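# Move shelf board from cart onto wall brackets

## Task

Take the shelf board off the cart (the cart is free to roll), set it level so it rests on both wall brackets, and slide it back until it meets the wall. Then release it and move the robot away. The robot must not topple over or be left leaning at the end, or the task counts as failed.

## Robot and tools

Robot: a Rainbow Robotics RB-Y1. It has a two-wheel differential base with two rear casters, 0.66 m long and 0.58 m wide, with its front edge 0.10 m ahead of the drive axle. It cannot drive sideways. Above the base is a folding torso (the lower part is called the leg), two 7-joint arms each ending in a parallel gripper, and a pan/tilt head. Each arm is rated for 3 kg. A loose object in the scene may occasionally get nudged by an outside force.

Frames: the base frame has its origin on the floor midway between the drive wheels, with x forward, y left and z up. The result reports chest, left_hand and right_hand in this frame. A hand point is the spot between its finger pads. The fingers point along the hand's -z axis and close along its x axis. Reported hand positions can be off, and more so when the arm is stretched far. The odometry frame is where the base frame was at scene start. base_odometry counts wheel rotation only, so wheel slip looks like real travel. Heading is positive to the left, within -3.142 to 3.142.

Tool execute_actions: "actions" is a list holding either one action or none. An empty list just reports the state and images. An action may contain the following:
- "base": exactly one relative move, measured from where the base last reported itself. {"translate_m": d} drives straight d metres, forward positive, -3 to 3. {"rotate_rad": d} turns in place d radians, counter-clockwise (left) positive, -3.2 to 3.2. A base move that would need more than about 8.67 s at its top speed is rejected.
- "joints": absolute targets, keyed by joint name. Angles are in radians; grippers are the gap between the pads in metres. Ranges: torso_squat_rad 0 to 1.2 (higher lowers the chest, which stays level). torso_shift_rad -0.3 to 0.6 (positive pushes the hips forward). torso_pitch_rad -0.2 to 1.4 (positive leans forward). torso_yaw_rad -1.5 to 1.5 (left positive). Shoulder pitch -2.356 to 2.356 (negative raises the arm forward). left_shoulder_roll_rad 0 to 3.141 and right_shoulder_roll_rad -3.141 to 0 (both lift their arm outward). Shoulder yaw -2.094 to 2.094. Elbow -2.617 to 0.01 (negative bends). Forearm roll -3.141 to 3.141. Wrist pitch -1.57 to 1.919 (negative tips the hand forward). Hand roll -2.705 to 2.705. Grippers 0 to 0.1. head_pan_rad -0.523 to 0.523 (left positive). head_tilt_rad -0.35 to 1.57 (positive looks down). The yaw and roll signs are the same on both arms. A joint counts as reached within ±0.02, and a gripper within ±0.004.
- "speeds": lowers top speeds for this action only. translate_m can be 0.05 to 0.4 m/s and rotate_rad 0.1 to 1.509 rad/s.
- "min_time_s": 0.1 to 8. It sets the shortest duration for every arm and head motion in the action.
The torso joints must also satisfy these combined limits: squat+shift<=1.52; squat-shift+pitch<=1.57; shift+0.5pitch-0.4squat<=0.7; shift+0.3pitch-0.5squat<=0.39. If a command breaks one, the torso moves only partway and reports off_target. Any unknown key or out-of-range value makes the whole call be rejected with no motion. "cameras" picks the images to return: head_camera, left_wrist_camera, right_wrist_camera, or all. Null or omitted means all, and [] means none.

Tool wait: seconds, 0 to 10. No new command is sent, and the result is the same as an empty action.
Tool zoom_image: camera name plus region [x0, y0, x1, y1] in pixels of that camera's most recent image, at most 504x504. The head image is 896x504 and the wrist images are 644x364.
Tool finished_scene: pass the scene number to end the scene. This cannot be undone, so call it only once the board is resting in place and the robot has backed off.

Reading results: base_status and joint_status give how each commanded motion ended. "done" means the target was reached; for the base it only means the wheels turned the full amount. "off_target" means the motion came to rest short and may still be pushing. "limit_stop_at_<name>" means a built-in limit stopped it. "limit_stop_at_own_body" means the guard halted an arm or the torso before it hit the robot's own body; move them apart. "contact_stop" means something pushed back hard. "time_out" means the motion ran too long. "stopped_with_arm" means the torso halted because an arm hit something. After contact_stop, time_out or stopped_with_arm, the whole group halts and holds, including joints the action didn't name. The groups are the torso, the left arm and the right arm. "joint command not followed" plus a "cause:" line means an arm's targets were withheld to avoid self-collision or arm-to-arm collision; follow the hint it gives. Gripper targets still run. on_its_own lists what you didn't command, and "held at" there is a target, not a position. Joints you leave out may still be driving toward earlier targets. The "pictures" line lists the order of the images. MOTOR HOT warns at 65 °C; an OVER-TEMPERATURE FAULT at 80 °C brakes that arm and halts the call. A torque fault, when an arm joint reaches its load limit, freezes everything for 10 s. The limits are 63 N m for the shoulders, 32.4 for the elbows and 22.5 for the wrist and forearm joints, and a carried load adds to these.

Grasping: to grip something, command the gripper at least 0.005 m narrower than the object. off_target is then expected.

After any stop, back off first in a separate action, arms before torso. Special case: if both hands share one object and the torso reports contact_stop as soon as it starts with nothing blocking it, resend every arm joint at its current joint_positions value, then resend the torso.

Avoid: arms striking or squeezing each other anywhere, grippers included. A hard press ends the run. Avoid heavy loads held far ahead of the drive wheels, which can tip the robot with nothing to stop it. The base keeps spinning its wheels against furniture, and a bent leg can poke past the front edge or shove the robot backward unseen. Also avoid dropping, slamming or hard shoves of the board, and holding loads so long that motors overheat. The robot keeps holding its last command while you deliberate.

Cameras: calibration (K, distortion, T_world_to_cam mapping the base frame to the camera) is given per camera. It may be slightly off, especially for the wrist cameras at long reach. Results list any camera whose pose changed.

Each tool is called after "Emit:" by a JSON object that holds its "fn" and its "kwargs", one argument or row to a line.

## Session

Emit:
{"fn": "execute_actions", "kwargs": {
  "actions": [
    {"joints":{"left_shoulder_pitch_rad":0,"right_shoulder_pitch_rad":0,"left_shoulder_roll_rad":0.33,"right_shoulder_roll_rad":-0.25,"left_shoulder_yaw_rad":0,"right_shoulder_yaw_rad":0,"left_elbow_rad":-1.56,"right_elbow_rad":-1.57,"left_forearm_roll_rad":0,"right_forearm_roll_rad":0,"left_wrist_pitch_rad":0,"right_wrist_pitch_rad":0,"left_hand_roll_rad":0.33,"right_hand_roll_rad":-0.25}}
  ]
}}

Scene clock: 2.17 s.
base_odometry: x=+0.000 y=+0.000 heading=+0.000 (m, m, rad; odometry frame)
base_status: not commanded
joint_positions: torso_squat_rad=+0.350 torso_shift_rad=-0.001 torso_pitch_rad=+0.000 torso_yaw_rad=-0.001 left_shoulder_pitch_rad=+0.000 left_shoulder_roll_rad=+0.330 left_shoulder_yaw_rad=+0.000 left_elbow_rad=-1.560 left_forearm_roll_rad=+0.000 left_wrist_pitch_rad=+0.000 left_hand_roll_rad=+0.330 left_gripper_m=+0.101 right_shoulder_pitch_rad=+0.000 right_shoulder_roll_rad=-0.250 right_shoulder_yaw_rad=+0.000 right_elbow_rad=-1.570 right_forearm_roll_rad=+0.000 right_wrist_pitch_rad=+0.000 right_hand_roll_rad=-0.250 right_gripper_m=+0.099 head_pan_rad=+0.000 head_tilt_rad=+0.399
joint_status: all done
chest: x=-0.2287 y=+0.0004 z=+1.2474 quat_wxyz=(+1.000, +0.000, +0.000, -0.001) (m; base frame)
left_hand: x=+0.2889 y=+0.3211 z=+1.0323 quat_wxyz=(+0.711, +0.001, -0.704, +0.001) (m; base frame)
right_hand: x=+0.2886 y=-0.2962 z=+1.0298 quat_wxyz=(+0.707, +0.000, -0.707, +0.000) (m; base frame)
pictures: head_camera, left_wrist_camera, right_wrist_camera
camera_calibration (this result's frames):
head_camera: T_world_to_cam=[[0.0425423, -0.998969, 0.015875, -0.0105633], [-0.379741, -0.0308646, -0.924578, 1.32084], [0.924114, 0.0333053, -0.380663, 0.685593], [0, 0, 0, 1]] pos_world=[-0.131541, 0.00738074, 1.48236]
left_wrist_camera: T_world_to_cam=[[0.036647, -0.0469323, 0.998226, -1.02139], [-0.599888, -0.799932, -0.0155863, 0.483715], [0.799244, -0.598252, -0.0574692, 0.103041], [0, 0, 0, 1]] pos_world=[0.245251, 0.400648, 1.03304]
right_wrist_camera: T_world_to_cam=[[0.0136292, -0.0381783, -0.999178, 1.00584], [-0.638642, 0.768561, -0.0380778, 0.483196], [0.769383, 0.638636, -0.0139075, 0.0694682], [0, 0, 0, 1]] pos_world=[0.241433, -0.377329, 1.02438]
Images, in order (width x height): head_camera 896x504, left_wrist_camera 644x364, right_wrist_camera 644x364.

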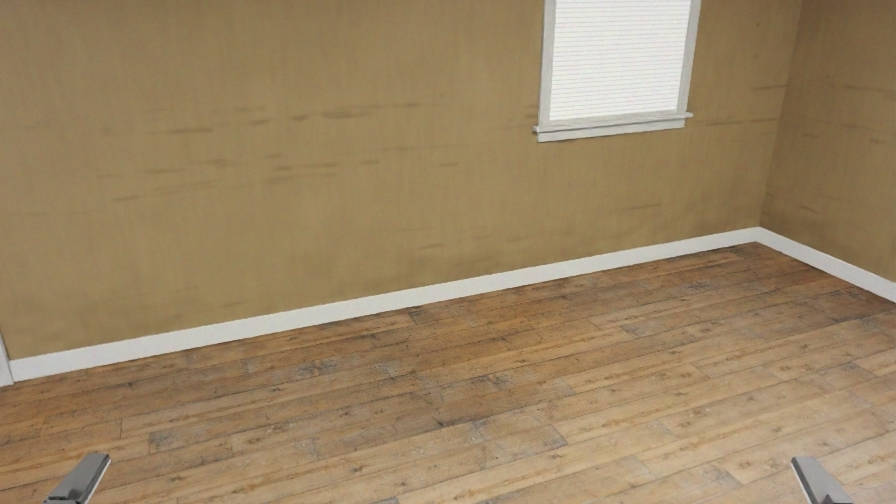

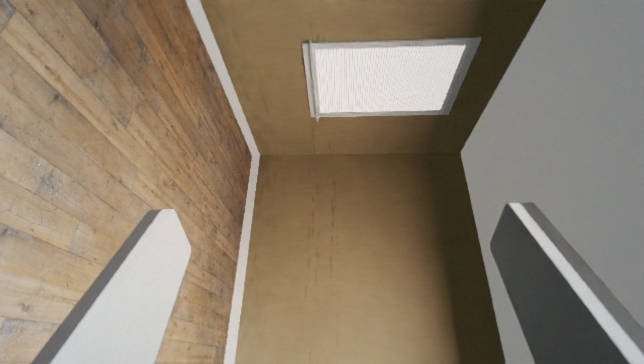

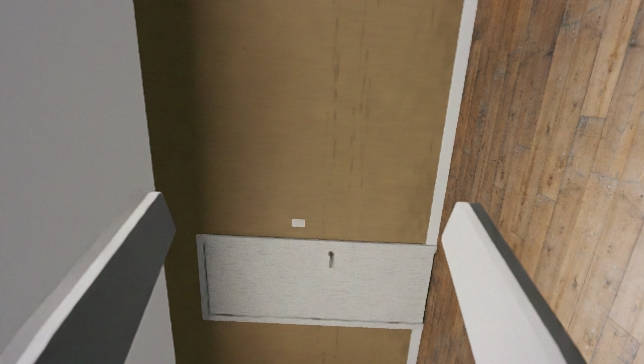

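Emit:
{"fn": "execute_actions", "kwargs": {
  "actions": [
    {"base":{"rotate_rad":-2.675},"joints":{"head_pan_rad":0.5}}
  ]
}}

Emit:
{"fn": "execute_actions", "kwargs": {
  "actions": [
    {"joints":{"head_pan_rad":-0.5}}
  ],
  "cameras": ["head_camera"]
}}

Scene clock: 7.37 s.
base_odometry: x=+0.000 y=+0.000 heading=-2.674 (m, m, rad; odometry frame)
base_status: done
joint_positions: torso_squat_rad=+0.350 torso_shift_rad=-0.001 torso_pitch_rad=+0.000 torso_yaw_rad=-0.001 left_shoulder_pitch_rad=+0.000 left_shoulder_roll_rad=+0.330 left_shoulder_yaw_rad=+0.000 left_elbow_rad=-1.560 left_forearm_roll_rad=+0.000 left_wrist_pitch_rad=+0.000 left_hand_roll_rad=+0.330 left_gripper_m=+0.101 right_shoulder_pitch_rad=+0.000 right_shoulder_roll_rad=-0.250 right_shoulder_yaw_rad=+0.000 right_elbow_rad=-1.570 right_forearm_roll_rad=+0.000 right_wrist_pitch_rad=+0.000 right_hand_roll_rad=-0.250 right_gripper_m=+0.099 head_pan_rad=+0.500 head_tilt_rad=+0.399
joint_status: all done
chest: x=-0.2288 y=+0.0004 z=+1.2474 quat_wxyz=(+1.000, +0.000, +0.000, -0.001) (m; base frame)
left_hand: x=+0.2889 y=+0.3211 z=+1.0323 quat_wxyz=(+0.711, +0.001, -0.704, +0.001) (m; base frame)
right_hand: x=+0.2886 y=-0.2962 z=+1.0298 quat_wxyz=(+0.707, -0.001, -0.707, +0.000) (m; base frame)
pictures: head_camera, left_wrist_camera, right_wrist_camera
camera_calibration (this result's frames):
head_camera: T_world_to_cam=[[0.5159, -0.856499, 0.0160253, 0.0870726], [-0.31852, -0.209155, -0.924554, 1.33351], [0.795231, 0.471873, -0.380715, 0.658898], [0, 0, 0, 1]] pos_world=[-0.144147, 0.0425715, 1.48236]
left_wrist_camera: T_world_to_cam=[[0.0366338, -0.0470148, 0.998222, -1.02138], [-0.599897, -0.799924, -0.0156596, 0.483789], [0.799238, -0.598257, -0.0575082, 0.103123], [0, 0, 0, 1]] pos_world=[0.24522, 0.400669, 1.03307]
right_wrist_camera: T_world_to_cam=[[0.0136673, -0.0382029, -0.999177, 1.00584], [-0.638649, 0.768553, -0.038121, 0.483223], [0.769377, 0.638644, -0.0138942, 0.0694781], [0, 0, 0, 1]] pos_world=[0.241408, -0.377328, 1.0244]
Images, in order (width x height): head_camera 896x504, left_wrist_camera 644x364, right_wrist_camera 644x364.

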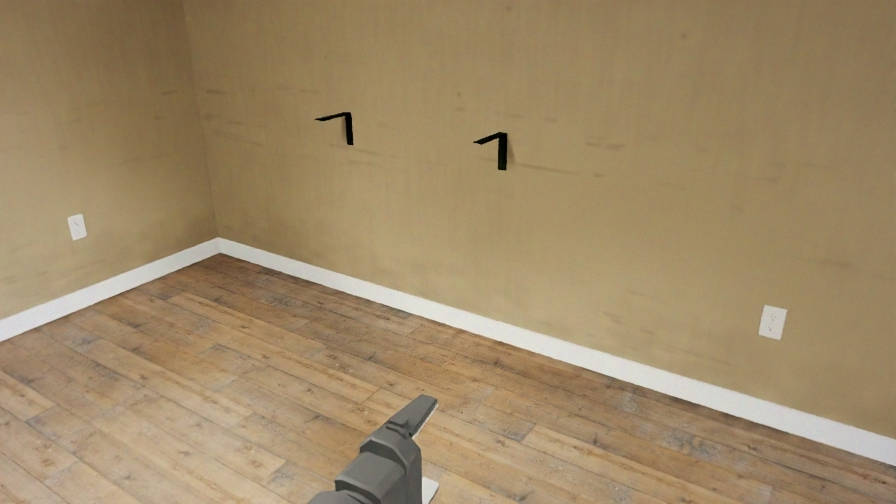

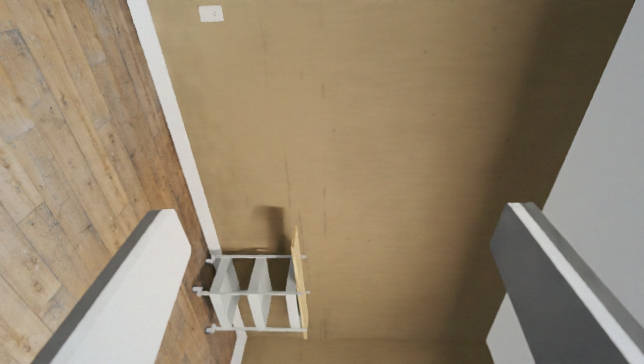

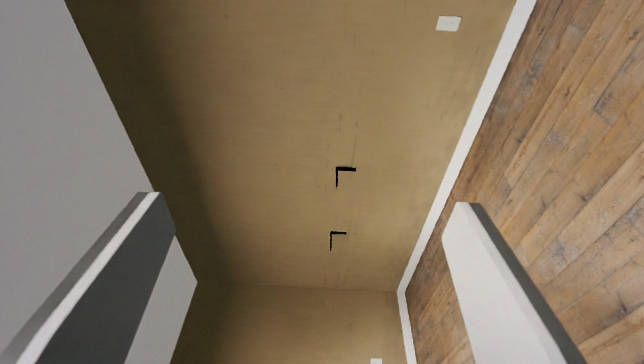

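Scene clock: 8.70 s.
base_odometry: x=+0.000 y=+0.000 heading=-2.674 (m, m, rad; odometry frame)
base_status: not commanded
joint_positions: torso_squat_rad=+0.350 torso_shift_rad=-0.001 torso_pitch_rad=+0.000 torso_yaw_rad=-0.001 left_shoulder_pitch_rad=+0.000 left_shoulder_roll_rad=+0.330 left_shoulder_yaw_rad=+0.000 left_elbow_rad=-1.560 left_forearm_roll_rad=+0.000 left_wrist_pitch_rad=+0.000 left_hand_roll_rad=+0.330 left_gripper_m=+0.101 right_shoulder_pitch_rad=+0.000 right_shoulder_roll_rad=-0.250 right_shoulder_yaw_rad=+0.000 right_elbow_rad=-1.570 right_forearm_roll_rad=+0.000 right_wrist_pitch_rad=+0.000 right_hand_roll_rad=-0.250 right_gripper_m=+0.099 head_pan_rad=-0.500 head_tilt_rad=+0.399
joint_status: all done
chest: x=-0.2288 y=+0.0004 z=+1.2474 quat_wxyz=(+1.000, +0.000, +0.000, -0.001) (m; base frame)
left_hand: x=+0.2889 y=+0.3211 z=+1.0323 quat_wxyz=(+0.711, +0.001, -0.704, +0.001) (m; base frame)
right_hand: x=+0.2886 y=-0.2962 z=+1.0298 quat_wxyz=(+0.707, -0.001, -0.707, +0.000) (m; base frame)
pictures: head_camera
camera_calibration (this result's frames):
head_camera: T_world_to_cam=[[-0.441898, -0.896928, 0.0157059, -0.11054], [-0.347886, 0.155206, -0.924601, 1.32737], [0.826862, -0.414043, -0.380614, 0.665611], [0, 0, 0, 1]] pos_world=[-0.137441, -0.029571, 1.48237]
Images, in order (width x height): head_camera 896x504.

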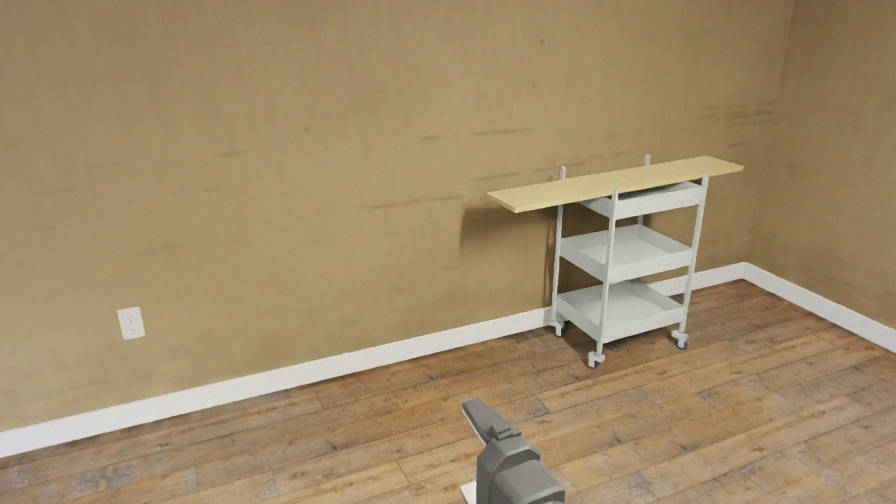

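Emit:
{"fn": "execute_actions", "kwargs": {
  "actions": [
    {"base":{"rotate_rad":1.547},"joints":{"head_pan_rad":0,"head_tilt_rad":0.5,"torso_squat_rad":1.035}}
  ],
  "cameras": []
}}

Emit:
{"fn": "execute_actions", "kwargs": {
  "actions": [
    {"base":{"translate_m":-1.82}}
  ],
  "cameras": []
}}

Emit:
{"fn": "execute_actions", "kwargs": {
  "actions": [
    {"base":{"rotate_rad":-1.571}}
  ],
  "cameras": []
}}

Emit:
{"fn": "execute_actions", "kwargs": {
  "actions": [
    {"base":{"translate_m":0.75}}
  ]
}}

Scene clock: 12.83 s.
base_odometry: x=+0.000 y=+0.000 heading=-1.128 (m, m, rad; odometry frame)
base_status: done
joint_positions: torso_squat_rad=+1.035 torso_shift_rad=-0.001 torso_pitch_rad=+0.000 torso_yaw_rad=-0.001 left_shoulder_pitch_rad=+0.000 left_shoulder_roll_rad=+0.330 left_shoulder_yaw_rad=+0.000 left_elbow_rad=-1.560 left_forearm_roll_rad=+0.000 left_wrist_pitch_rad=+0.000 left_hand_roll_rad=+0.330 left_gripper_m=+0.101 right_shoulder_pitch_rad=+0.000 right_shoulder_roll_rad=-0.250 right_shoulder_yaw_rad=+0.000 right_elbow_rad=-1.570 right_forearm_roll_rad=+0.000 right_wrist_pitch_rad=+0.000 right_hand_roll_rad=-0.250 right_gripper_m=+0.099 head_pan_rad=+0.000 head_tilt_rad=+0.500
joint_status: all done
chest: x=-0.2285 y=+0.0002 z=+0.9473 quat_wxyz=(+1.000, +0.000, +0.000, -0.001) (m; base frame)
left_hand: x=+0.2892 y=+0.3210 z=+0.7322 quat_wxyz=(+0.711, +0.001, -0.704, +0.001) (m; base frame)
right_hand: x=+0.2889 y=-0.2964 z=+0.7297 quat_wxyz=(+0.707, +0.000, -0.707, +0.000) (m; base frame)
pictures: none
No camera images: the call's "cameras" was empty. Leave "cameras" out to get every camera's image.

Scene clock: 19.20 s.
base_odometry: x=-0.782 y=+1.644 heading=-1.126 (m, m, rad; odometry frame)
base_status: done
joint_positions: torso_squat_rad=+1.035 torso_shift_rad=-0.001 torso_pitch_rad=+0.000 torso_yaw_rad=-0.001 left_shoulder_pitch_rad=+0.000 left_shoulder_roll_rad=+0.330 left_shoulder_yaw_rad=+0.000 left_elbow_rad=-1.560 left_forearm_roll_rad=+0.000 left_wrist_pitch_rad=+0.000 left_hand_roll_rad=+0.330 left_gripper_m=+0.101 right_shoulder_pitch_rad=+0.000 right_shoulder_roll_rad=-0.250 right_shoulder_yaw_rad=+0.000 right_elbow_rad=-1.570 right_forearm_roll_rad=+0.000 right_wrist_pitch_rad=+0.000 right_hand_roll_rad=-0.250 right_gripper_m=+0.099 head_pan_rad=+0.000 head_tilt_rad=+0.500
joint_status: not commanded
chest: x=-0.2285 y=+0.0002 z=+0.9473 quat_wxyz=(+1.000, +0.000, +0.000, +0.000) (m; base frame)
left_hand: x=+0.2892 y=+0.3210 z=+0.7321 quat_wxyz=(+0.711, +0.001, -0.704, +0.001) (m; base frame)
right_hand: x=+0.2889 y=-0.2964 z=+0.7297 quat_wxyz=(+0.707, +0.000, -0.707, +0.000) (m; base frame)
pictures: none
No camera images: the call's "cameras" was empty. Leave "cameras" out to get every camera's image.

Scene clock: 23.13 s.
base_odometry: x=-0.781 y=+1.644 heading=-2.697 (m, m, rad; odometry frame)
base_status: done
joint_positions: torso_squat_rad=+1.035 torso_shift_rad=-0.001 torso_pitch_rad=+0.000 torso_yaw_rad=-0.001 left_shoulder_pitch_rad=+0.000 left_shoulder_roll_rad=+0.330 left_shoulder_yaw_rad=+0.000 left_elbow_rad=-1.560 left_forearm_roll_rad=+0.000 left_wrist_pitch_rad=+0.000 left_hand_roll_rad=+0.330 left_gripper_m=+0.101 right_shoulder_pitch_rad=+0.000 right_shoulder_roll_rad=-0.250 right_shoulder_yaw_rad=+0.000 right_elbow_rad=-1.570 right_forearm_roll_rad=+0.000 right_wrist_pitch_rad=+0.000 right_hand_roll_rad=-0.250 right_gripper_m=+0.099 head_pan_rad=+0.000 head_tilt_rad=+0.500
joint_status: not commanded
chest: x=-0.2285 y=+0.0002 z=+0.9473 quat_wxyz=(+1.000, +0.000, +0.000, +0.000) (m; base frame)
left_hand: x=+0.2892 y=+0.3210 z=+0.7321 quat_wxyz=(+0.711, +0.001, -0.704, +0.001) (m; base frame)
right_hand: x=+0.2889 y=-0.2964 z=+0.7297 quat_wxyz=(+0.707, +0.000, -0.707, +0.000) (m; base frame)
pictures: none
No camera images: the call's "cameras" was empty. Leave "cameras" out to get every camera's image.

Scene clock: 26.50 s.
base_odometry: x=-1.459 y=+1.322 heading=-2.698 (m, m, rad; odometry frame)
base_status: done
joint_positions: torso_squat_rad=+1.035 torso_shift_rad=-0.001 torso_pitch_rad=+0.000 torso_yaw_rad=-0.001 left_shoulder_pitch_rad=+0.000 left_shoulder_roll_rad=+0.330 left_shoulder_yaw_rad=+0.000 left_elbow_rad=-1.560 left_forearm_roll_rad=+0.000 left_wrist_pitch_rad=+0.000 left_hand_roll_rad=+0.330 left_gripper_m=+0.101 right_shoulder_pitch_rad=+0.000 right_shoulder_roll_rad=-0.250 right_shoulder_yaw_rad=+0.000 right_elbow_rad=-1.570 right_forearm_roll_rad=+0.000 right_wrist_pitch_rad=+0.000 right_hand_roll_rad=-0.250 right_gripper_m=+0.099 head_pan_rad=+0.000 head_tilt_rad=+0.500
joint_status: not commanded
chest: x=-0.2284 y=+0.0002 z=+0.9473 quat_wxyz=(+1.000, +0.000, +0.000, +0.000) (m; base frame)
left_hand: x=+0.2892 y=+0.3210 z=+0.7321 quat_wxyz=(+0.711, +0.001, -0.704, +0.001) (m; base frame)
right_hand: x=+0.2889 y=-0.2964 z=+0.7296 quat_wxyz=(+0.707, +0.000, -0.707, +0.000) (m; base frame)
pictures: head_camera, left_wrist_camera, right_wrist_camera
camera_calibration (this result's frames):
head_camera: T_world_to_cam=[[0.0434983, -0.998988, 0.0114461, -0.000686877], [-0.470915, -0.0306064, -0.881647, 0.975412], [0.881105, 0.03296, -0.47177, 0.666671], [0, 0, 0, 1]] pos_world=[-0.128041, 0.00719419, 1.17449]
left_wrist_camera: T_world_to_cam=[[0.0368244, -0.047021, 0.998215, -0.721771], [-0.599897, -0.799926, -0.0155503, 0.479094], [0.799229, -0.598253, -0.0576646, 0.0856065], [0, 0, 0, 1]] pos_world=[0.245566, 0.400516, 0.732869]
right_wrist_camera: T_world_to_cam=[[0.0135239, -0.0381976, -0.999179, 0.705931], [-0.638679, 0.768533, -0.0380248, 0.472044], [0.769355, 0.638669, -0.0140025, 0.0652136], [0, 0, 0, 1]] pos_world=[0.241765, -0.377467, 0.724214]
Images, in order (width x height): head_camera 896x504, left_wrist_camera 644x364, right_wrist_camera 644x364.

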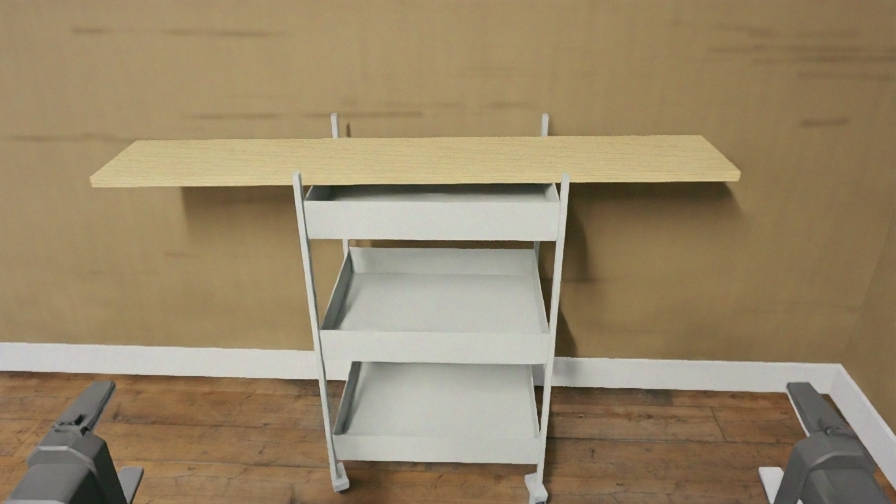

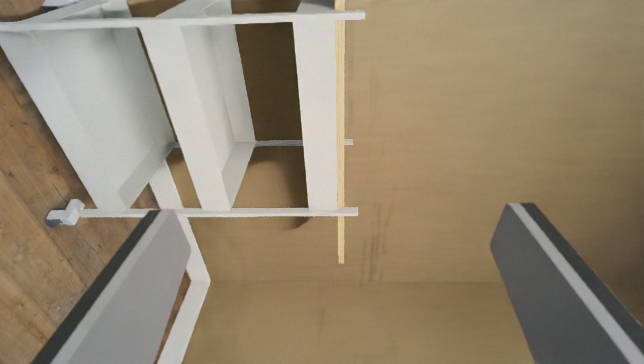

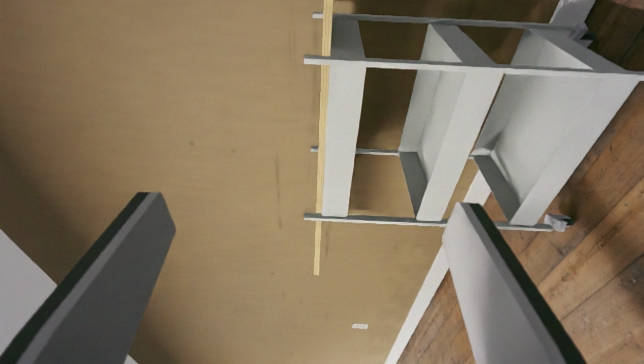

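Emit:
{"fn": "execute_actions", "kwargs": {
  "actions": [
    {"base":{"rotate_rad":0.055},"joints":{"head_tilt_rad":0.75}}
  ],
  "cameras": []
}}

Emit:
{"fn": "execute_actions", "kwargs": {
  "actions": [
    {"base":{"translate_m":0.54},"speeds":{"translate_m":0.2}}
  ]
}}

Scene clock: 27.93 s.
base_odometry: x=-1.459 y=+1.322 heading=-2.644 (m, m, rad; odometry frame)
base_status: done
joint_positions: torso_squat_rad=+1.035 torso_shift_rad=-0.001 torso_pitch_rad=+0.000 torso_yaw_rad=-0.001 left_shoulder_pitch_rad=+0.000 left_shoulder_roll_rad=+0.330 left_shoulder_yaw_rad=+0.000 left_elbow_rad=-1.560 left_forearm_roll_rad=+0.000 left_wrist_pitch_rad=+0.000 left_hand_roll_rad=+0.330 left_gripper_m=+0.101 right_shoulder_pitch_rad=+0.000 right_shoulder_roll_rad=-0.250 right_shoulder_yaw_rad=+0.000 right_elbow_rad=-1.570 right_forearm_roll_rad=+0.000 right_wrist_pitch_rad=+0.000 right_hand_roll_rad=-0.250 right_gripper_m=+0.099 head_pan_rad=+0.000 head_tilt_rad=+0.750
joint_status: all done
chest: x=-0.2284 y=+0.0002 z=+0.9473 quat_wxyz=(+1.000, +0.000, +0.000, -0.001) (m; base frame)
left_hand: x=+0.2892 y=+0.3209 z=+0.7321 quat_wxyz=(+0.711, +0.001, -0.704, +0.001) (m; base frame)
right_hand: x=+0.2889 y=-0.2964 z=+0.7296 quat_wxyz=(+0.707, +0.000, -0.707, +0.000) (m; base frame)
pictures: none
No camera images: the call's "cameras" was empty. Leave "cameras" out to get every camera's image.

Scene clock: 31.53 s.
base_odometry: x=-1.933 y=+1.064 heading=-2.643 (m, m, rad; odometry frame)
base_status: done
joint_positions: torso_squat_rad=+1.035 torso_shift_rad=-0.001 torso_pitch_rad=+0.000 torso_yaw_rad=-0.001 left_shoulder_pitch_rad=+0.000 left_shoulder_roll_rad=+0.330 left_shoulder_yaw_rad=+0.000 left_elbow_rad=-1.560 left_forearm_roll_rad=+0.000 left_wrist_pitch_rad=+0.000 left_hand_roll_rad=+0.330 left_gripper_m=+0.101 right_shoulder_pitch_rad=+0.000 right_shoulder_roll_rad=-0.250 right_shoulder_yaw_rad=+0.000 right_elbow_rad=-1.570 right_forearm_roll_rad=+0.000 right_wrist_pitch_rad=+0.000 right_hand_roll_rad=-0.250 right_gripper_m=+0.099 head_pan_rad=+0.000 head_tilt_rad=+0.750
joint_status: not commanded
chest: x=-0.2284 y=+0.0002 z=+0.9473 quat_wxyz=(+1.000, +0.000, +0.000, -0.001) (m; base frame)
left_hand: x=+0.2892 y=+0.3210 z=+0.7321 quat_wxyz=(+0.711, +0.001, -0.704, +0.001) (m; base frame)
right_hand: x=+0.2890 y=-0.2964 z=+0.7296 quat_wxyz=(+0.707, +0.000, -0.707, +0.000) (m; base frame)
pictures: head_camera, left_wrist_camera, right_wrist_camera
camera_calibration (this result's frames):
head_camera: T_world_to_cam=[[0.0449174, -0.998991, 0.0000568216, 0.0126601], [-0.674411, -0.0303654, -0.737731, 0.768291], [0.736988, 0.0330987, -0.675095, 0.870207], [0, 0, 0, 1]] pos_world=[-0.123757, 0.00717411, 1.15426]
left_wrist_camera: T_world_to_cam=[[0.0368379, -0.0470386, 0.998214, -0.721768], [-0.599905, -0.79992, -0.0155556, 0.479093], [0.799222, -0.598261, -0.057686, 0.0856145], [0, 0, 0, 1]] pos_world=[0.245574, 0.400505, 0.73287]
right_wrist_camera: T_world_to_cam=[[0.0135047, -0.0381821, -0.99918, 0.705928], [-0.638676, 0.768537, -0.0380007, 0.472035], [0.769357, 0.638665, -0.0140071, 0.0652191], [0, 0, 0, 1]] pos_world=[0.241767, -0.377475, 0.7242]
Images, in order (width x height): head_camera 896x504, left_wrist_camera 644x364, right_wrist_camera 644x364.

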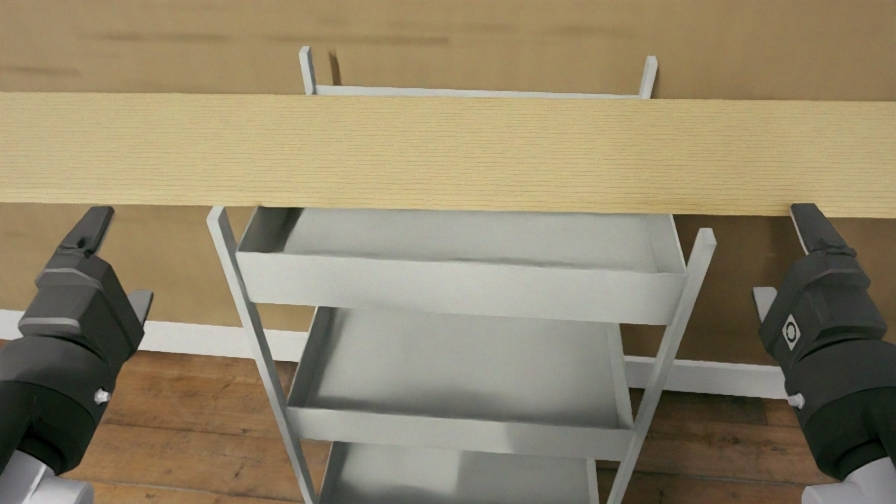

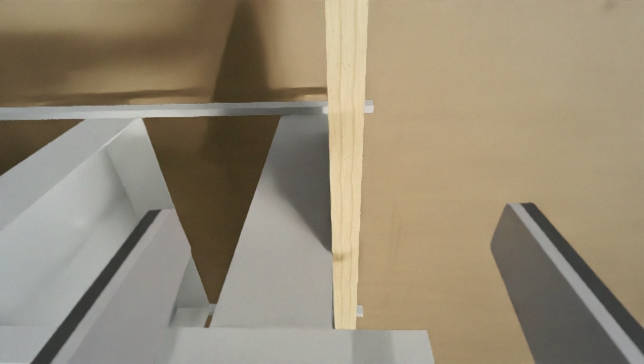

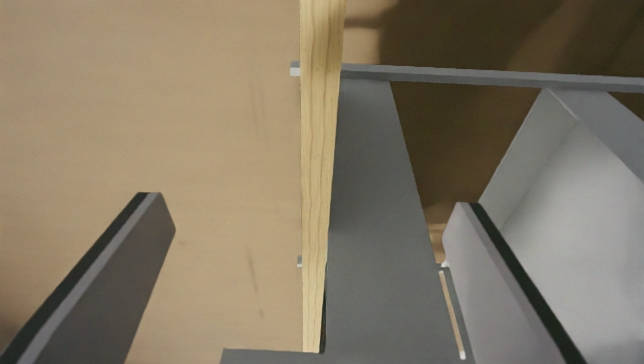

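Emit:
{"fn": "execute_actions", "kwargs": {
  "actions": [
    {"base":{"translate_m":0.11},"speeds":{"translate_m":0.06},"joints":{"left_shoulder_pitch_rad":-0.05,"left_elbow_rad":-1.51,"right_shoulder_roll_rad":-0.28,"right_hand_roll_rad":-0.28,"right_elbow_rad":-1.565}}
  ]
}}

Emit:
{"fn": "execute_actions", "kwargs": {
  "actions": [
    {"joints":{"left_gripper_m":0,"right_gripper_m":0}}
  ],
  "cameras": []
}}

Emit:
{"fn": "execute_actions", "kwargs": {
  "actions": [
    {"joints":{"torso_squat_rad":0.4}}
  ],
  "cameras": ["head_camera"]
}}

Scene clock: 34.07 s.
base_odometry: x=-2.030 y=+1.011 heading=-2.642 (m, m, rad; odometry frame)
base_status: done
joint_positions: torso_squat_rad=+1.035 torso_shift_rad=-0.001 torso_pitch_rad=+0.000 torso_yaw_rad=-0.001 left_shoulder_pitch_rad=-0.050 left_shoulder_roll_rad=+0.330 left_shoulder_yaw_rad=+0.000 left_elbow_rad=-1.510 left_forearm_roll_rad=+0.000 left_wrist_pitch_rad=+0.000 left_hand_roll_rad=+0.330 left_gripper_m=+0.101 right_shoulder_pitch_rad=+0.000 right_shoulder_roll_rad=-0.280 right_shoulder_yaw_rad=+0.000 right_elbow_rad=-1.565 right_forearm_roll_rad=+0.000 right_wrist_pitch_rad=+0.000 right_hand_roll_rad=-0.280 right_gripper_m=+0.099 head_pan_rad=+0.000 head_tilt_rad=+0.750
joint_status: all done
chest: x=-0.2284 y=+0.0002 z=+0.9473 quat_wxyz=(+1.000, +0.000, +0.000, +0.000) (m; base frame)
left_hand: x=+0.3029 y=+0.3199 z=+0.7336 quat_wxyz=(+0.711, +0.001, -0.703, +0.001) (m; base frame)
right_hand: x=+0.2888 y=-0.3059 z=+0.7297 quat_wxyz=(+0.709, -0.001, -0.705, -0.001) (m; base frame)
pictures: head_camera, left_wrist_camera, right_wrist_camera
camera_calibration (this result's frames):
head_camera: T_world_to_cam=[[0.0449255, -0.99899, 0.0000596409, 0.012661], [-0.674425, -0.0303735, -0.737718, 0.768283], [0.736975, 0.0331021, -0.675109, 0.870212], [0, 0, 0, 1]] pos_world=[-0.123744, 0.00717785, 1.15426]
left_wrist_camera: T_world_to_cam=[[0.0372901, -0.0470868, 0.998195, -0.723967], [-0.60064, -0.799373, -0.0152696, 0.486291], [0.798649, -0.598987, -0.058091, 0.074801], [0, 0, 0, 1]] pos_world=[0.259343, 0.399444, 0.73443]
right_wrist_camera: T_world_to_cam=[[0.00866586, -0.0381567, -0.999234, 0.707092], [-0.637786, 0.769422, -0.0349123, 0.477023], [0.770164, 0.637601, -0.0176682, 0.0735678], [0, 0, 0, 1]] pos_world=[0.241452, -0.386958, 0.724504]
Images, in order (width x height): head_camera 896x504, left_wrist_camera 644x364, right_wrist_camera 644x364.

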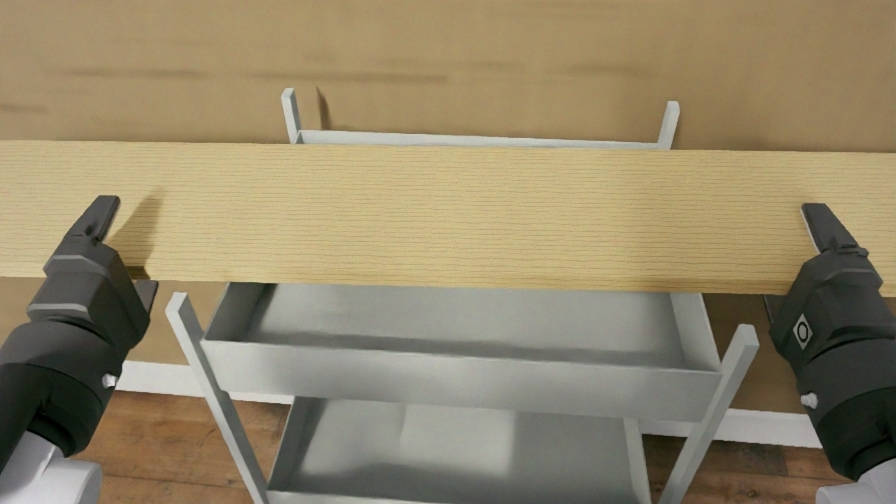

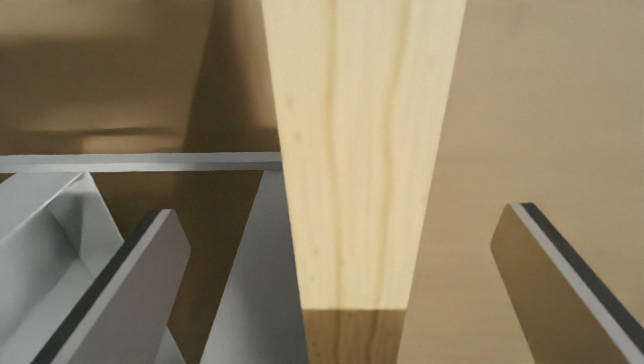

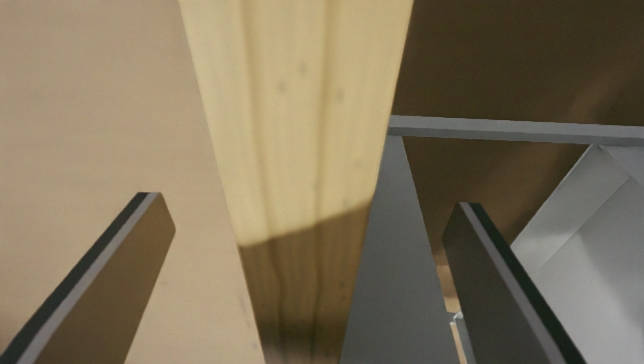

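Scene clock: 35.57 s.
base_odometry: x=-2.030 y=+1.011 heading=-2.642 (m, m, rad; odometry frame)
base_status: not commanded
joint_positions: torso_squat_rad=+1.035 torso_shift_rad=-0.001 torso_pitch_rad=+0.000 torso_yaw_rad=-0.001 left_shoulder_pitch_rad=-0.051 left_shoulder_roll_rad=+0.330 left_shoulder_yaw_rad=+0.001 left_elbow_rad=-1.512 left_forearm_roll_rad=+0.000 left_wrist_pitch_rad=-0.001 left_hand_roll_rad=+0.330 left_gripper_m=+0.019 right_shoulder_pitch_rad=+0.000 right_shoulder_roll_rad=-0.280 right_shoulder_yaw_rad=+0.000 right_elbow_rad=-1.565 right_forearm_roll_rad=+0.000 right_wrist_pitch_rad=+0.000 right_hand_roll_rad=-0.280 right_gripper_m=+0.017 head_pan_rad=+0.000 head_tilt_rad=+0.750
joint_status: left_gripper_m off_target (ended at +0.019, target +0.000); right_gripper_m off_target (ended at +0.017, target +0.000)
chest: x=-0.2285 y=+0.0002 z=+0.9473 quat_wxyz=(+1.000, +0.000, +0.000, +0.000) (m; base frame)
left_hand: x=+0.3034 y=+0.3197 z=+0.7355 quat_wxyz=(+0.709, +0.001, -0.705, +0.000) (m; base frame)
right_hand: x=+0.2886 y=-0.3060 z=+0.7295 quat_wxyz=(+0.709, -0.001, -0.705, -0.001) (m; base frame)
pictures: none
No camera images: the call's "cameras" was empty. Leave "cameras" out to get every camera's image.

Scene clock: 38.57 s.
base_odometry: x=-2.030 y=+1.011 heading=-2.642 (m, m, rad; odometry frame)
base_status: not commanded
joint_positions: torso_squat_rad=+0.400 torso_shift_rad=-0.001 torso_pitch_rad=+0.001 torso_yaw_rad=-0.001 left_shoulder_pitch_rad=-0.049 left_shoulder_roll_rad=+0.330 left_shoulder_yaw_rad=+0.000 left_elbow_rad=-1.509 left_forearm_roll_rad=+0.000 left_wrist_pitch_rad=+0.000 left_hand_roll_rad=+0.330 left_gripper_m=+0.019 right_shoulder_pitch_rad=+0.001 right_shoulder_roll_rad=-0.280 right_shoulder_yaw_rad=+0.000 right_elbow_rad=-1.563 right_forearm_roll_rad=+0.000 right_wrist_pitch_rad=+0.001 right_hand_roll_rad=-0.280 right_gripper_m=+0.017 head_pan_rad=+0.000 head_tilt_rad=+0.750
joint_status: all done
chest: x=-0.2282 y=+0.0003 z=+1.2347 quat_wxyz=(+1.000, +0.000, +0.000, +0.000) (m; base frame)
left_hand: x=+0.3026 y=+0.3201 z=+1.0194 quat_wxyz=(+0.712, +0.001, -0.702, +0.001) (m; base frame)
right_hand: x=+0.2883 y=-0.3061 z=+1.0149 quat_wxyz=(+0.711, -0.001, -0.703, -0.001) (m; base frame)
pictures: head_camera
camera_calibration (this result's frames):
head_camera: T_world_to_cam=[[0.0449354, -0.99899, -0.0000558694, 0.0128896], [-0.675072, -0.0303241, -0.737129, 0.979555], [0.736382, 0.0331609, -0.675752, 1.06475], [0, 0, 0, 1]] pos_world=[-0.123374, 0.0072725, 1.44157]
Images, in order (width x height): head_camera 896x504.

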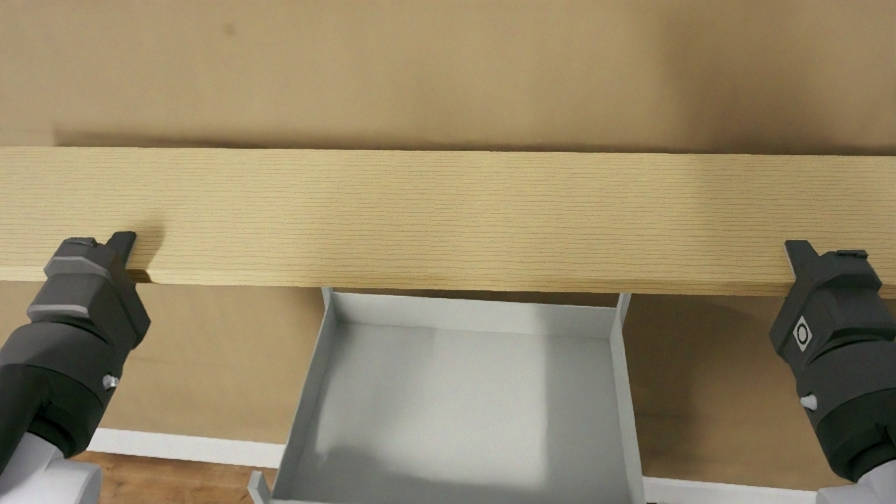

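Emit:
{"fn": "execute_actions", "kwargs": {
  "actions": [
    {"base":{"translate_m":-1.0},"joints":{"head_tilt_rad":0.45}}
  ],
  "cameras": []
}}

Emit:
{"fn": "execute_actions", "kwargs": {
  "actions": [
    {"base":{"rotate_rad":1.5}}
  ],
  "cameras": []
}}

Emit:
{"fn": "execute_actions", "kwargs": {
  "actions": [
    {"base":{"translate_m":2.5}}
  ],
  "cameras": []
}}

Emit:
{"fn": "execute_actions", "kwargs": {
  "actions": [
    {"base":{"translate_m":1.0}}
  ],
  "cameras": []
}}

Emit:
{"fn": "execute_actions", "kwargs": {
  "actions": [
    {"base":{"rotate_rad":-1.571}}
  ],
  "cameras": ["head_camera"]
}}

Scene clock: 43.00 s.
base_odometry: x=-1.152 y=+1.491 heading=-2.640 (m, m, rad; odometry frame)
base_status: done
joint_positions: torso_squat_rad=+0.400 torso_shift_rad=-0.001 torso_pitch_rad=+0.001 torso_yaw_rad=-0.001 left_shoulder_pitch_rad=-0.049 left_shoulder_roll_rad=+0.330 left_shoulder_yaw_rad=+0.000 left_elbow_rad=-1.509 left_forearm_roll_rad=+0.000 left_wrist_pitch_rad=+0.001 left_hand_roll_rad=+0.330 left_gripper_m=+0.019 right_shoulder_pitch_rad=+0.002 right_shoulder_roll_rad=-0.280 right_shoulder_yaw_rad=+0.000 right_elbow_rad=-1.563 right_forearm_roll_rad=+0.000 right_wrist_pitch_rad=+0.001 right_hand_roll_rad=-0.280 right_gripper_m=+0.017 head_pan_rad=+0.000 head_tilt_rad=+0.450
joint_status: all done
chest: x=-0.2283 y=+0.0003 z=+1.2347 quat_wxyz=(+1.000, +0.000, +0.000, +0.000) (m; base frame)
left_hand: x=+0.3025 y=+0.3201 z=+1.0193 quat_wxyz=(+0.712, +0.001, -0.702, +0.001) (m; base frame)
right_hand: x=+0.2882 y=-0.3061 z=+1.0149 quat_wxyz=(+0.711, -0.001, -0.703, -0.001) (m; base frame)
pictures: none
No camera images: the call's "cameras" was empty. Leave "cameras" out to get every camera's image.

Scene clock: 46.93 s.
base_odometry: x=-1.152 y=+1.491 heading=-1.141 (m, m, rad; odometry frame)
base_status: done
joint_positions: torso_squat_rad=+0.400 torso_shift_rad=-0.001 torso_pitch_rad=+0.001 torso_yaw_rad=-0.001 left_shoulder_pitch_rad=-0.049 left_shoulder_roll_rad=+0.330 left_shoulder_yaw_rad=+0.000 left_elbow_rad=-1.509 left_forearm_roll_rad=+0.000 left_wrist_pitch_rad=+0.001 left_hand_roll_rad=+0.330 left_gripper_m=+0.019 right_shoulder_pitch_rad=+0.002 right_shoulder_roll_rad=-0.280 right_shoulder_yaw_rad=+0.000 right_elbow_rad=-1.563 right_forearm_roll_rad=+0.000 right_wrist_pitch_rad=+0.001 right_hand_roll_rad=-0.280 right_gripper_m=+0.017 head_pan_rad=+0.000 head_tilt_rad=+0.450
joint_status: not commanded
chest: x=-0.2283 y=+0.0003 z=+1.2347 quat_wxyz=(+1.000, +0.000, +0.000, -0.001) (m; base frame)
left_hand: x=+0.3025 y=+0.3201 z=+1.0193 quat_wxyz=(+0.712, +0.001, -0.702, +0.001) (m; base frame)
right_hand: x=+0.2882 y=-0.3061 z=+1.0149 quat_wxyz=(+0.711, -0.001, -0.703, -0.001) (m; base frame)
pictures: none
No camera images: the call's "cameras" was empty. Leave "cameras" out to get every camera's image.

Scene clock: 54.83 s.
base_odometry: x=-0.109 y=-0.781 heading=-1.140 (m, m, rad; odometry frame)
base_status: done
joint_positions: torso_squat_rad=+0.400 torso_shift_rad=-0.001 torso_pitch_rad=+0.001 torso_yaw_rad=-0.001 left_shoulder_pitch_rad=-0.049 left_shoulder_roll_rad=+0.330 left_shoulder_yaw_rad=+0.000 left_elbow_rad=-1.509 left_forearm_roll_rad=+0.000 left_wrist_pitch_rad=+0.001 left_hand_roll_rad=+0.330 left_gripper_m=+0.019 right_shoulder_pitch_rad=+0.002 right_shoulder_roll_rad=-0.280 right_shoulder_yaw_rad=+0.000 right_elbow_rad=-1.563 right_forearm_roll_rad=+0.000 right_wrist_pitch_rad=+0.001 right_hand_roll_rad=-0.280 right_gripper_m=+0.017 head_pan_rad=+0.000 head_tilt_rad=+0.450
joint_status: not commanded
chest: x=-0.2282 y=+0.0003 z=+1.2347 quat_wxyz=(+1.000, +0.000, +0.000, -0.001) (m; base frame)
left_hand: x=+0.3025 y=+0.3201 z=+1.0192 quat_wxyz=(+0.712, +0.001, -0.702, +0.001) (m; base frame)
right_hand: x=+0.2882 y=-0.3061 z=+1.0148 quat_wxyz=(+0.711, -0.001, -0.703, -0.001) (m; base frame)
pictures: none
No camera images: the call's "cameras" was empty. Leave "cameras" out to get every camera's image.

Scene clock: 58.87 s.
base_odometry: x=+0.309 y=-1.689 heading=-1.139 (m, m, rad; odometry frame)
base_status: done
joint_positions: torso_squat_rad=+0.400 torso_shift_rad=-0.001 torso_pitch_rad=+0.001 torso_yaw_rad=-0.001 left_shoulder_pitch_rad=-0.049 left_shoulder_roll_rad=+0.330 left_shoulder_yaw_rad=+0.000 left_elbow_rad=-1.509 left_forearm_roll_rad=+0.000 left_wrist_pitch_rad=+0.001 left_hand_roll_rad=+0.330 left_gripper_m=+0.019 right_shoulder_pitch_rad=+0.002 right_shoulder_roll_rad=-0.280 right_shoulder_yaw_rad=+0.000 right_elbow_rad=-1.563 right_forearm_roll_rad=+0.000 right_wrist_pitch_rad=+0.001 right_hand_roll_rad=-0.280 right_gripper_m=+0.017 head_pan_rad=+0.000 head_tilt_rad=+0.450
joint_status: not commanded
chest: x=-0.2282 y=+0.0003 z=+1.2347 quat_wxyz=(+1.000, +0.000, +0.000, -0.001) (m; base frame)
left_hand: x=+0.3025 y=+0.3201 z=+1.0192 quat_wxyz=(+0.712, +0.001, -0.702, +0.001) (m; base frame)
right_hand: x=+0.2882 y=-0.3061 z=+1.0148 quat_wxyz=(+0.711, -0.001, -0.703, -0.001) (m; base frame)
pictures: none
No camera images: the call's "cameras" was empty. Leave "cameras" out to get every camera's image.

Scene clock: 62.87 s.
base_odometry: x=+0.309 y=-1.689 heading=-2.710 (m, m, rad; odometry frame)
base_status: done
joint_positions: torso_squat_rad=+0.400 torso_shift_rad=-0.001 torso_pitch_rad=+0.001 torso_yaw_rad=-0.001 left_shoulder_pitch_rad=-0.049 left_shoulder_roll_rad=+0.330 left_shoulder_yaw_rad=+0.000 left_elbow_rad=-1.509 left_forearm_roll_rad=+0.000 left_wrist_pitch_rad=+0.001 left_hand_roll_rad=+0.330 left_gripper_m=+0.019 right_shoulder_pitch_rad=+0.002 right_shoulder_roll_rad=-0.280 right_shoulder_yaw_rad=+0.000 right_elbow_rad=-1.563 right_forearm_roll_rad=+0.000 right_wrist_pitch_rad=+0.001 right_hand_roll_rad=-0.280 right_gripper_m=+0.017 head_pan_rad=+0.000 head_tilt_rad=+0.450
joint_status: not commanded
chest: x=-0.2282 y=+0.0004 z=+1.2347 quat_wxyz=(+1.000, +0.000, +0.000, -0.001) (m; base frame)
left_hand: x=+0.3025 y=+0.3201 z=+1.0192 quat_wxyz=(+0.712, +0.001, -0.702, +0.001) (m; base frame)
right_hand: x=+0.2882 y=-0.3061 z=+1.0149 quat_wxyz=(+0.711, -0.001, -0.703, -0.001) (m; base frame)
pictures: head_camera
camera_calibration (this result's frames):
head_camera: T_world_to_cam=[[0.0428883, -0.998986, 0.0136598, -0.00711501], [-0.42704, -0.0306907, -0.903712, 1.26963], [0.903215, 0.0329253, -0.427924, 0.743607], [0, 0, 0, 1]] pos_world=[-0.129149, 0.00737444, 1.46568]
Images, in order (width x height): head_camera 896x504.

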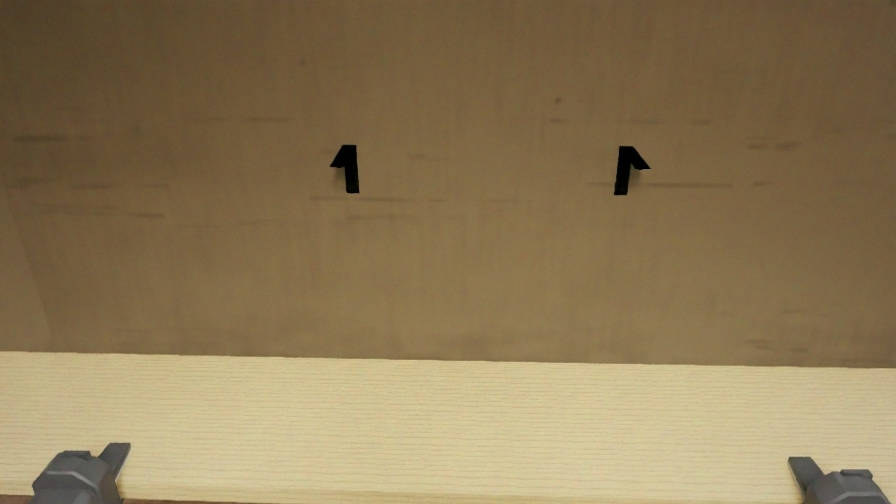

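Emit:
{"fn": "execute_actions", "kwargs": {
  "actions": [
    {"base":{"rotate_rad":-0.14}}
  ],
  "cameras": []
}}

Emit:
{"fn": "execute_actions", "kwargs": {
  "actions": [
    {"base":{"translate_m":0.72}}
  ],
  "cameras": []
}}

Emit:
{"fn": "execute_actions", "kwargs": {
  "actions": [
    {"base":{"rotate_rad":0.165}}
  ],
  "cameras": ["head_camera"]
}}

Scene clock: 64.43 s.
base_odometry: x=+0.309 y=-1.689 heading=-2.849 (m, m, rad; odometry frame)
base_status: done
joint_positions: torso_squat_rad=+0.400 torso_shift_rad=-0.001 torso_pitch_rad=+0.001 torso_yaw_rad=-0.001 left_shoulder_pitch_rad=-0.049 left_shoulder_roll_rad=+0.330 left_shoulder_yaw_rad=+0.000 left_elbow_rad=-1.509 left_forearm_roll_rad=+0.000 left_wrist_pitch_rad=+0.001 left_hand_roll_rad=+0.330 left_gripper_m=+0.019 right_shoulder_pitch_rad=+0.002 right_shoulder_roll_rad=-0.280 right_shoulder_yaw_rad=+0.000 right_elbow_rad=-1.563 right_forearm_roll_rad=+0.000 right_wrist_pitch_rad=+0.001 right_hand_roll_rad=-0.280 right_gripper_m=+0.017 head_pan_rad=+0.000 head_tilt_rad=+0.450
joint_status: not commanded
chest: x=-0.2282 y=+0.0004 z=+1.2347 quat_wxyz=(+1.000, +0.000, +0.000, -0.001) (m; base frame)
left_hand: x=+0.3025 y=+0.3202 z=+1.0191 quat_wxyz=(+0.712, +0.001, -0.702, +0.001) (m; base frame)
right_hand: x=+0.2882 y=-0.3061 z=+1.0149 quat_wxyz=(+0.711, -0.001, -0.703, -0.001) (m; base frame)
pictures: none
No camera images: the call's "cameras" was empty. Leave "cameras" out to get every camera's image.

Scene clock: 67.90 s.
base_odometry: x=-0.380 y=-1.896 heading=-2.850 (m, m, rad; odometry frame)
base_status: done
joint_positions: torso_squat_rad=+0.400 torso_shift_rad=-0.001 torso_pitch_rad=+0.001 torso_yaw_rad=-0.001 left_shoulder_pitch_rad=-0.049 left_shoulder_roll_rad=+0.330 left_shoulder_yaw_rad=+0.000 left_elbow_rad=-1.509 left_forearm_roll_rad=+0.000 left_wrist_pitch_rad=+0.001 left_hand_roll_rad=+0.330 left_gripper_m=+0.019 right_shoulder_pitch_rad=+0.002 right_shoulder_roll_rad=-0.280 right_shoulder_yaw_rad=+0.000 right_elbow_rad=-1.563 right_forearm_roll_rad=+0.000 right_wrist_pitch_rad=+0.001 right_hand_roll_rad=-0.280 right_gripper_m=+0.017 head_pan_rad=+0.000 head_tilt_rad=+0.450
joint_status: not commanded
chest: x=-0.2282 y=+0.0004 z=+1.2347 quat_wxyz=(+1.000, +0.000, +0.000, -0.001) (m; base frame)
left_hand: x=+0.3025 y=+0.3202 z=+1.0191 quat_wxyz=(+0.712, +0.001, -0.702, +0.001) (m; base frame)
right_hand: x=+0.2882 y=-0.3061 z=+1.0149 quat_wxyz=(+0.711, -0.001, -0.703, -0.001) (m; base frame)
pictures: none
No camera images: the call's "cameras" was empty. Leave "cameras" out to get every camera's image.

Scene clock: 69.87 s.
base_odometry: x=-0.380 y=-1.896 heading=-2.686 (m, m, rad; odometry frame)
base_status: done
joint_positions: torso_squat_rad=+0.400 torso_shift_rad=-0.001 torso_pitch_rad=+0.001 torso_yaw_rad=-0.001 left_shoulder_pitch_rad=-0.049 left_shoulder_roll_rad=+0.330 left_shoulder_yaw_rad=+0.000 left_elbow_rad=-1.509 left_forearm_roll_rad=+0.000 left_wrist_pitch_rad=+0.001 left_hand_roll_rad=+0.330 left_gripper_m=+0.019 right_shoulder_pitch_rad=+0.002 right_shoulder_roll_rad=-0.280 right_shoulder_yaw_rad=+0.000 right_elbow_rad=-1.563 right_forearm_roll_rad=+0.000 right_wrist_pitch_rad=+0.001 right_hand_roll_rad=-0.280 right_gripper_m=+0.017 head_pan_rad=+0.000 head_tilt_rad=+0.450
joint_status: not commanded
chest: x=-0.2282 y=+0.0004 z=+1.2347 quat_wxyz=(+1.000, +0.000, +0.000, +0.000) (m; base frame)
left_hand: x=+0.3025 y=+0.3201 z=+1.0192 quat_wxyz=(+0.712, +0.001, -0.702, +0.001) (m; base frame)
right_hand: x=+0.2882 y=-0.3061 z=+1.0148 quat_wxyz=(+0.711, -0.001, -0.703, -0.001) (m; base frame)
pictures: head_camera
camera_calibration (this result's frames):
head_camera: T_world_to_cam=[[0.0428907, -0.998987, 0.0136395, -0.00710754], [-0.427022, -0.0306727, -0.903721, 1.26964], [0.903223, 0.0329368, -0.427905, 0.74359], [0, 0, 0, 1]] pos_world=[-0.129159, 0.00735144, 1.46568]
Images, in order (width x height): head_camera 896x504.

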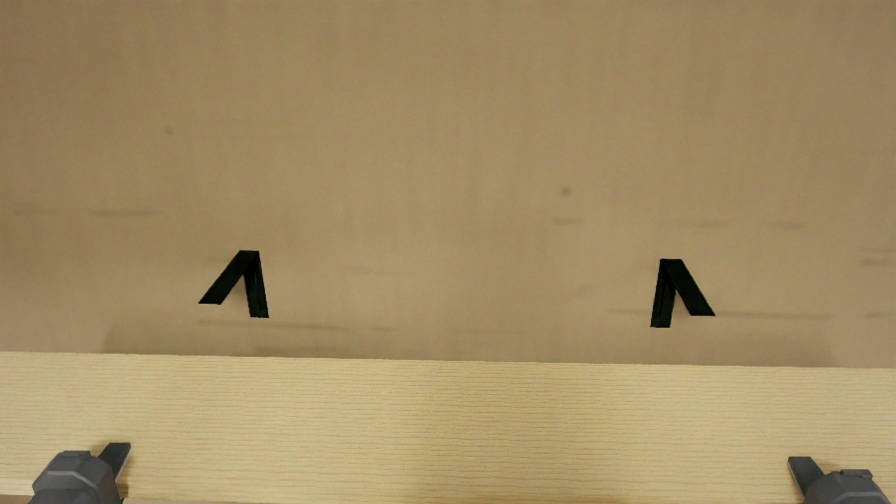

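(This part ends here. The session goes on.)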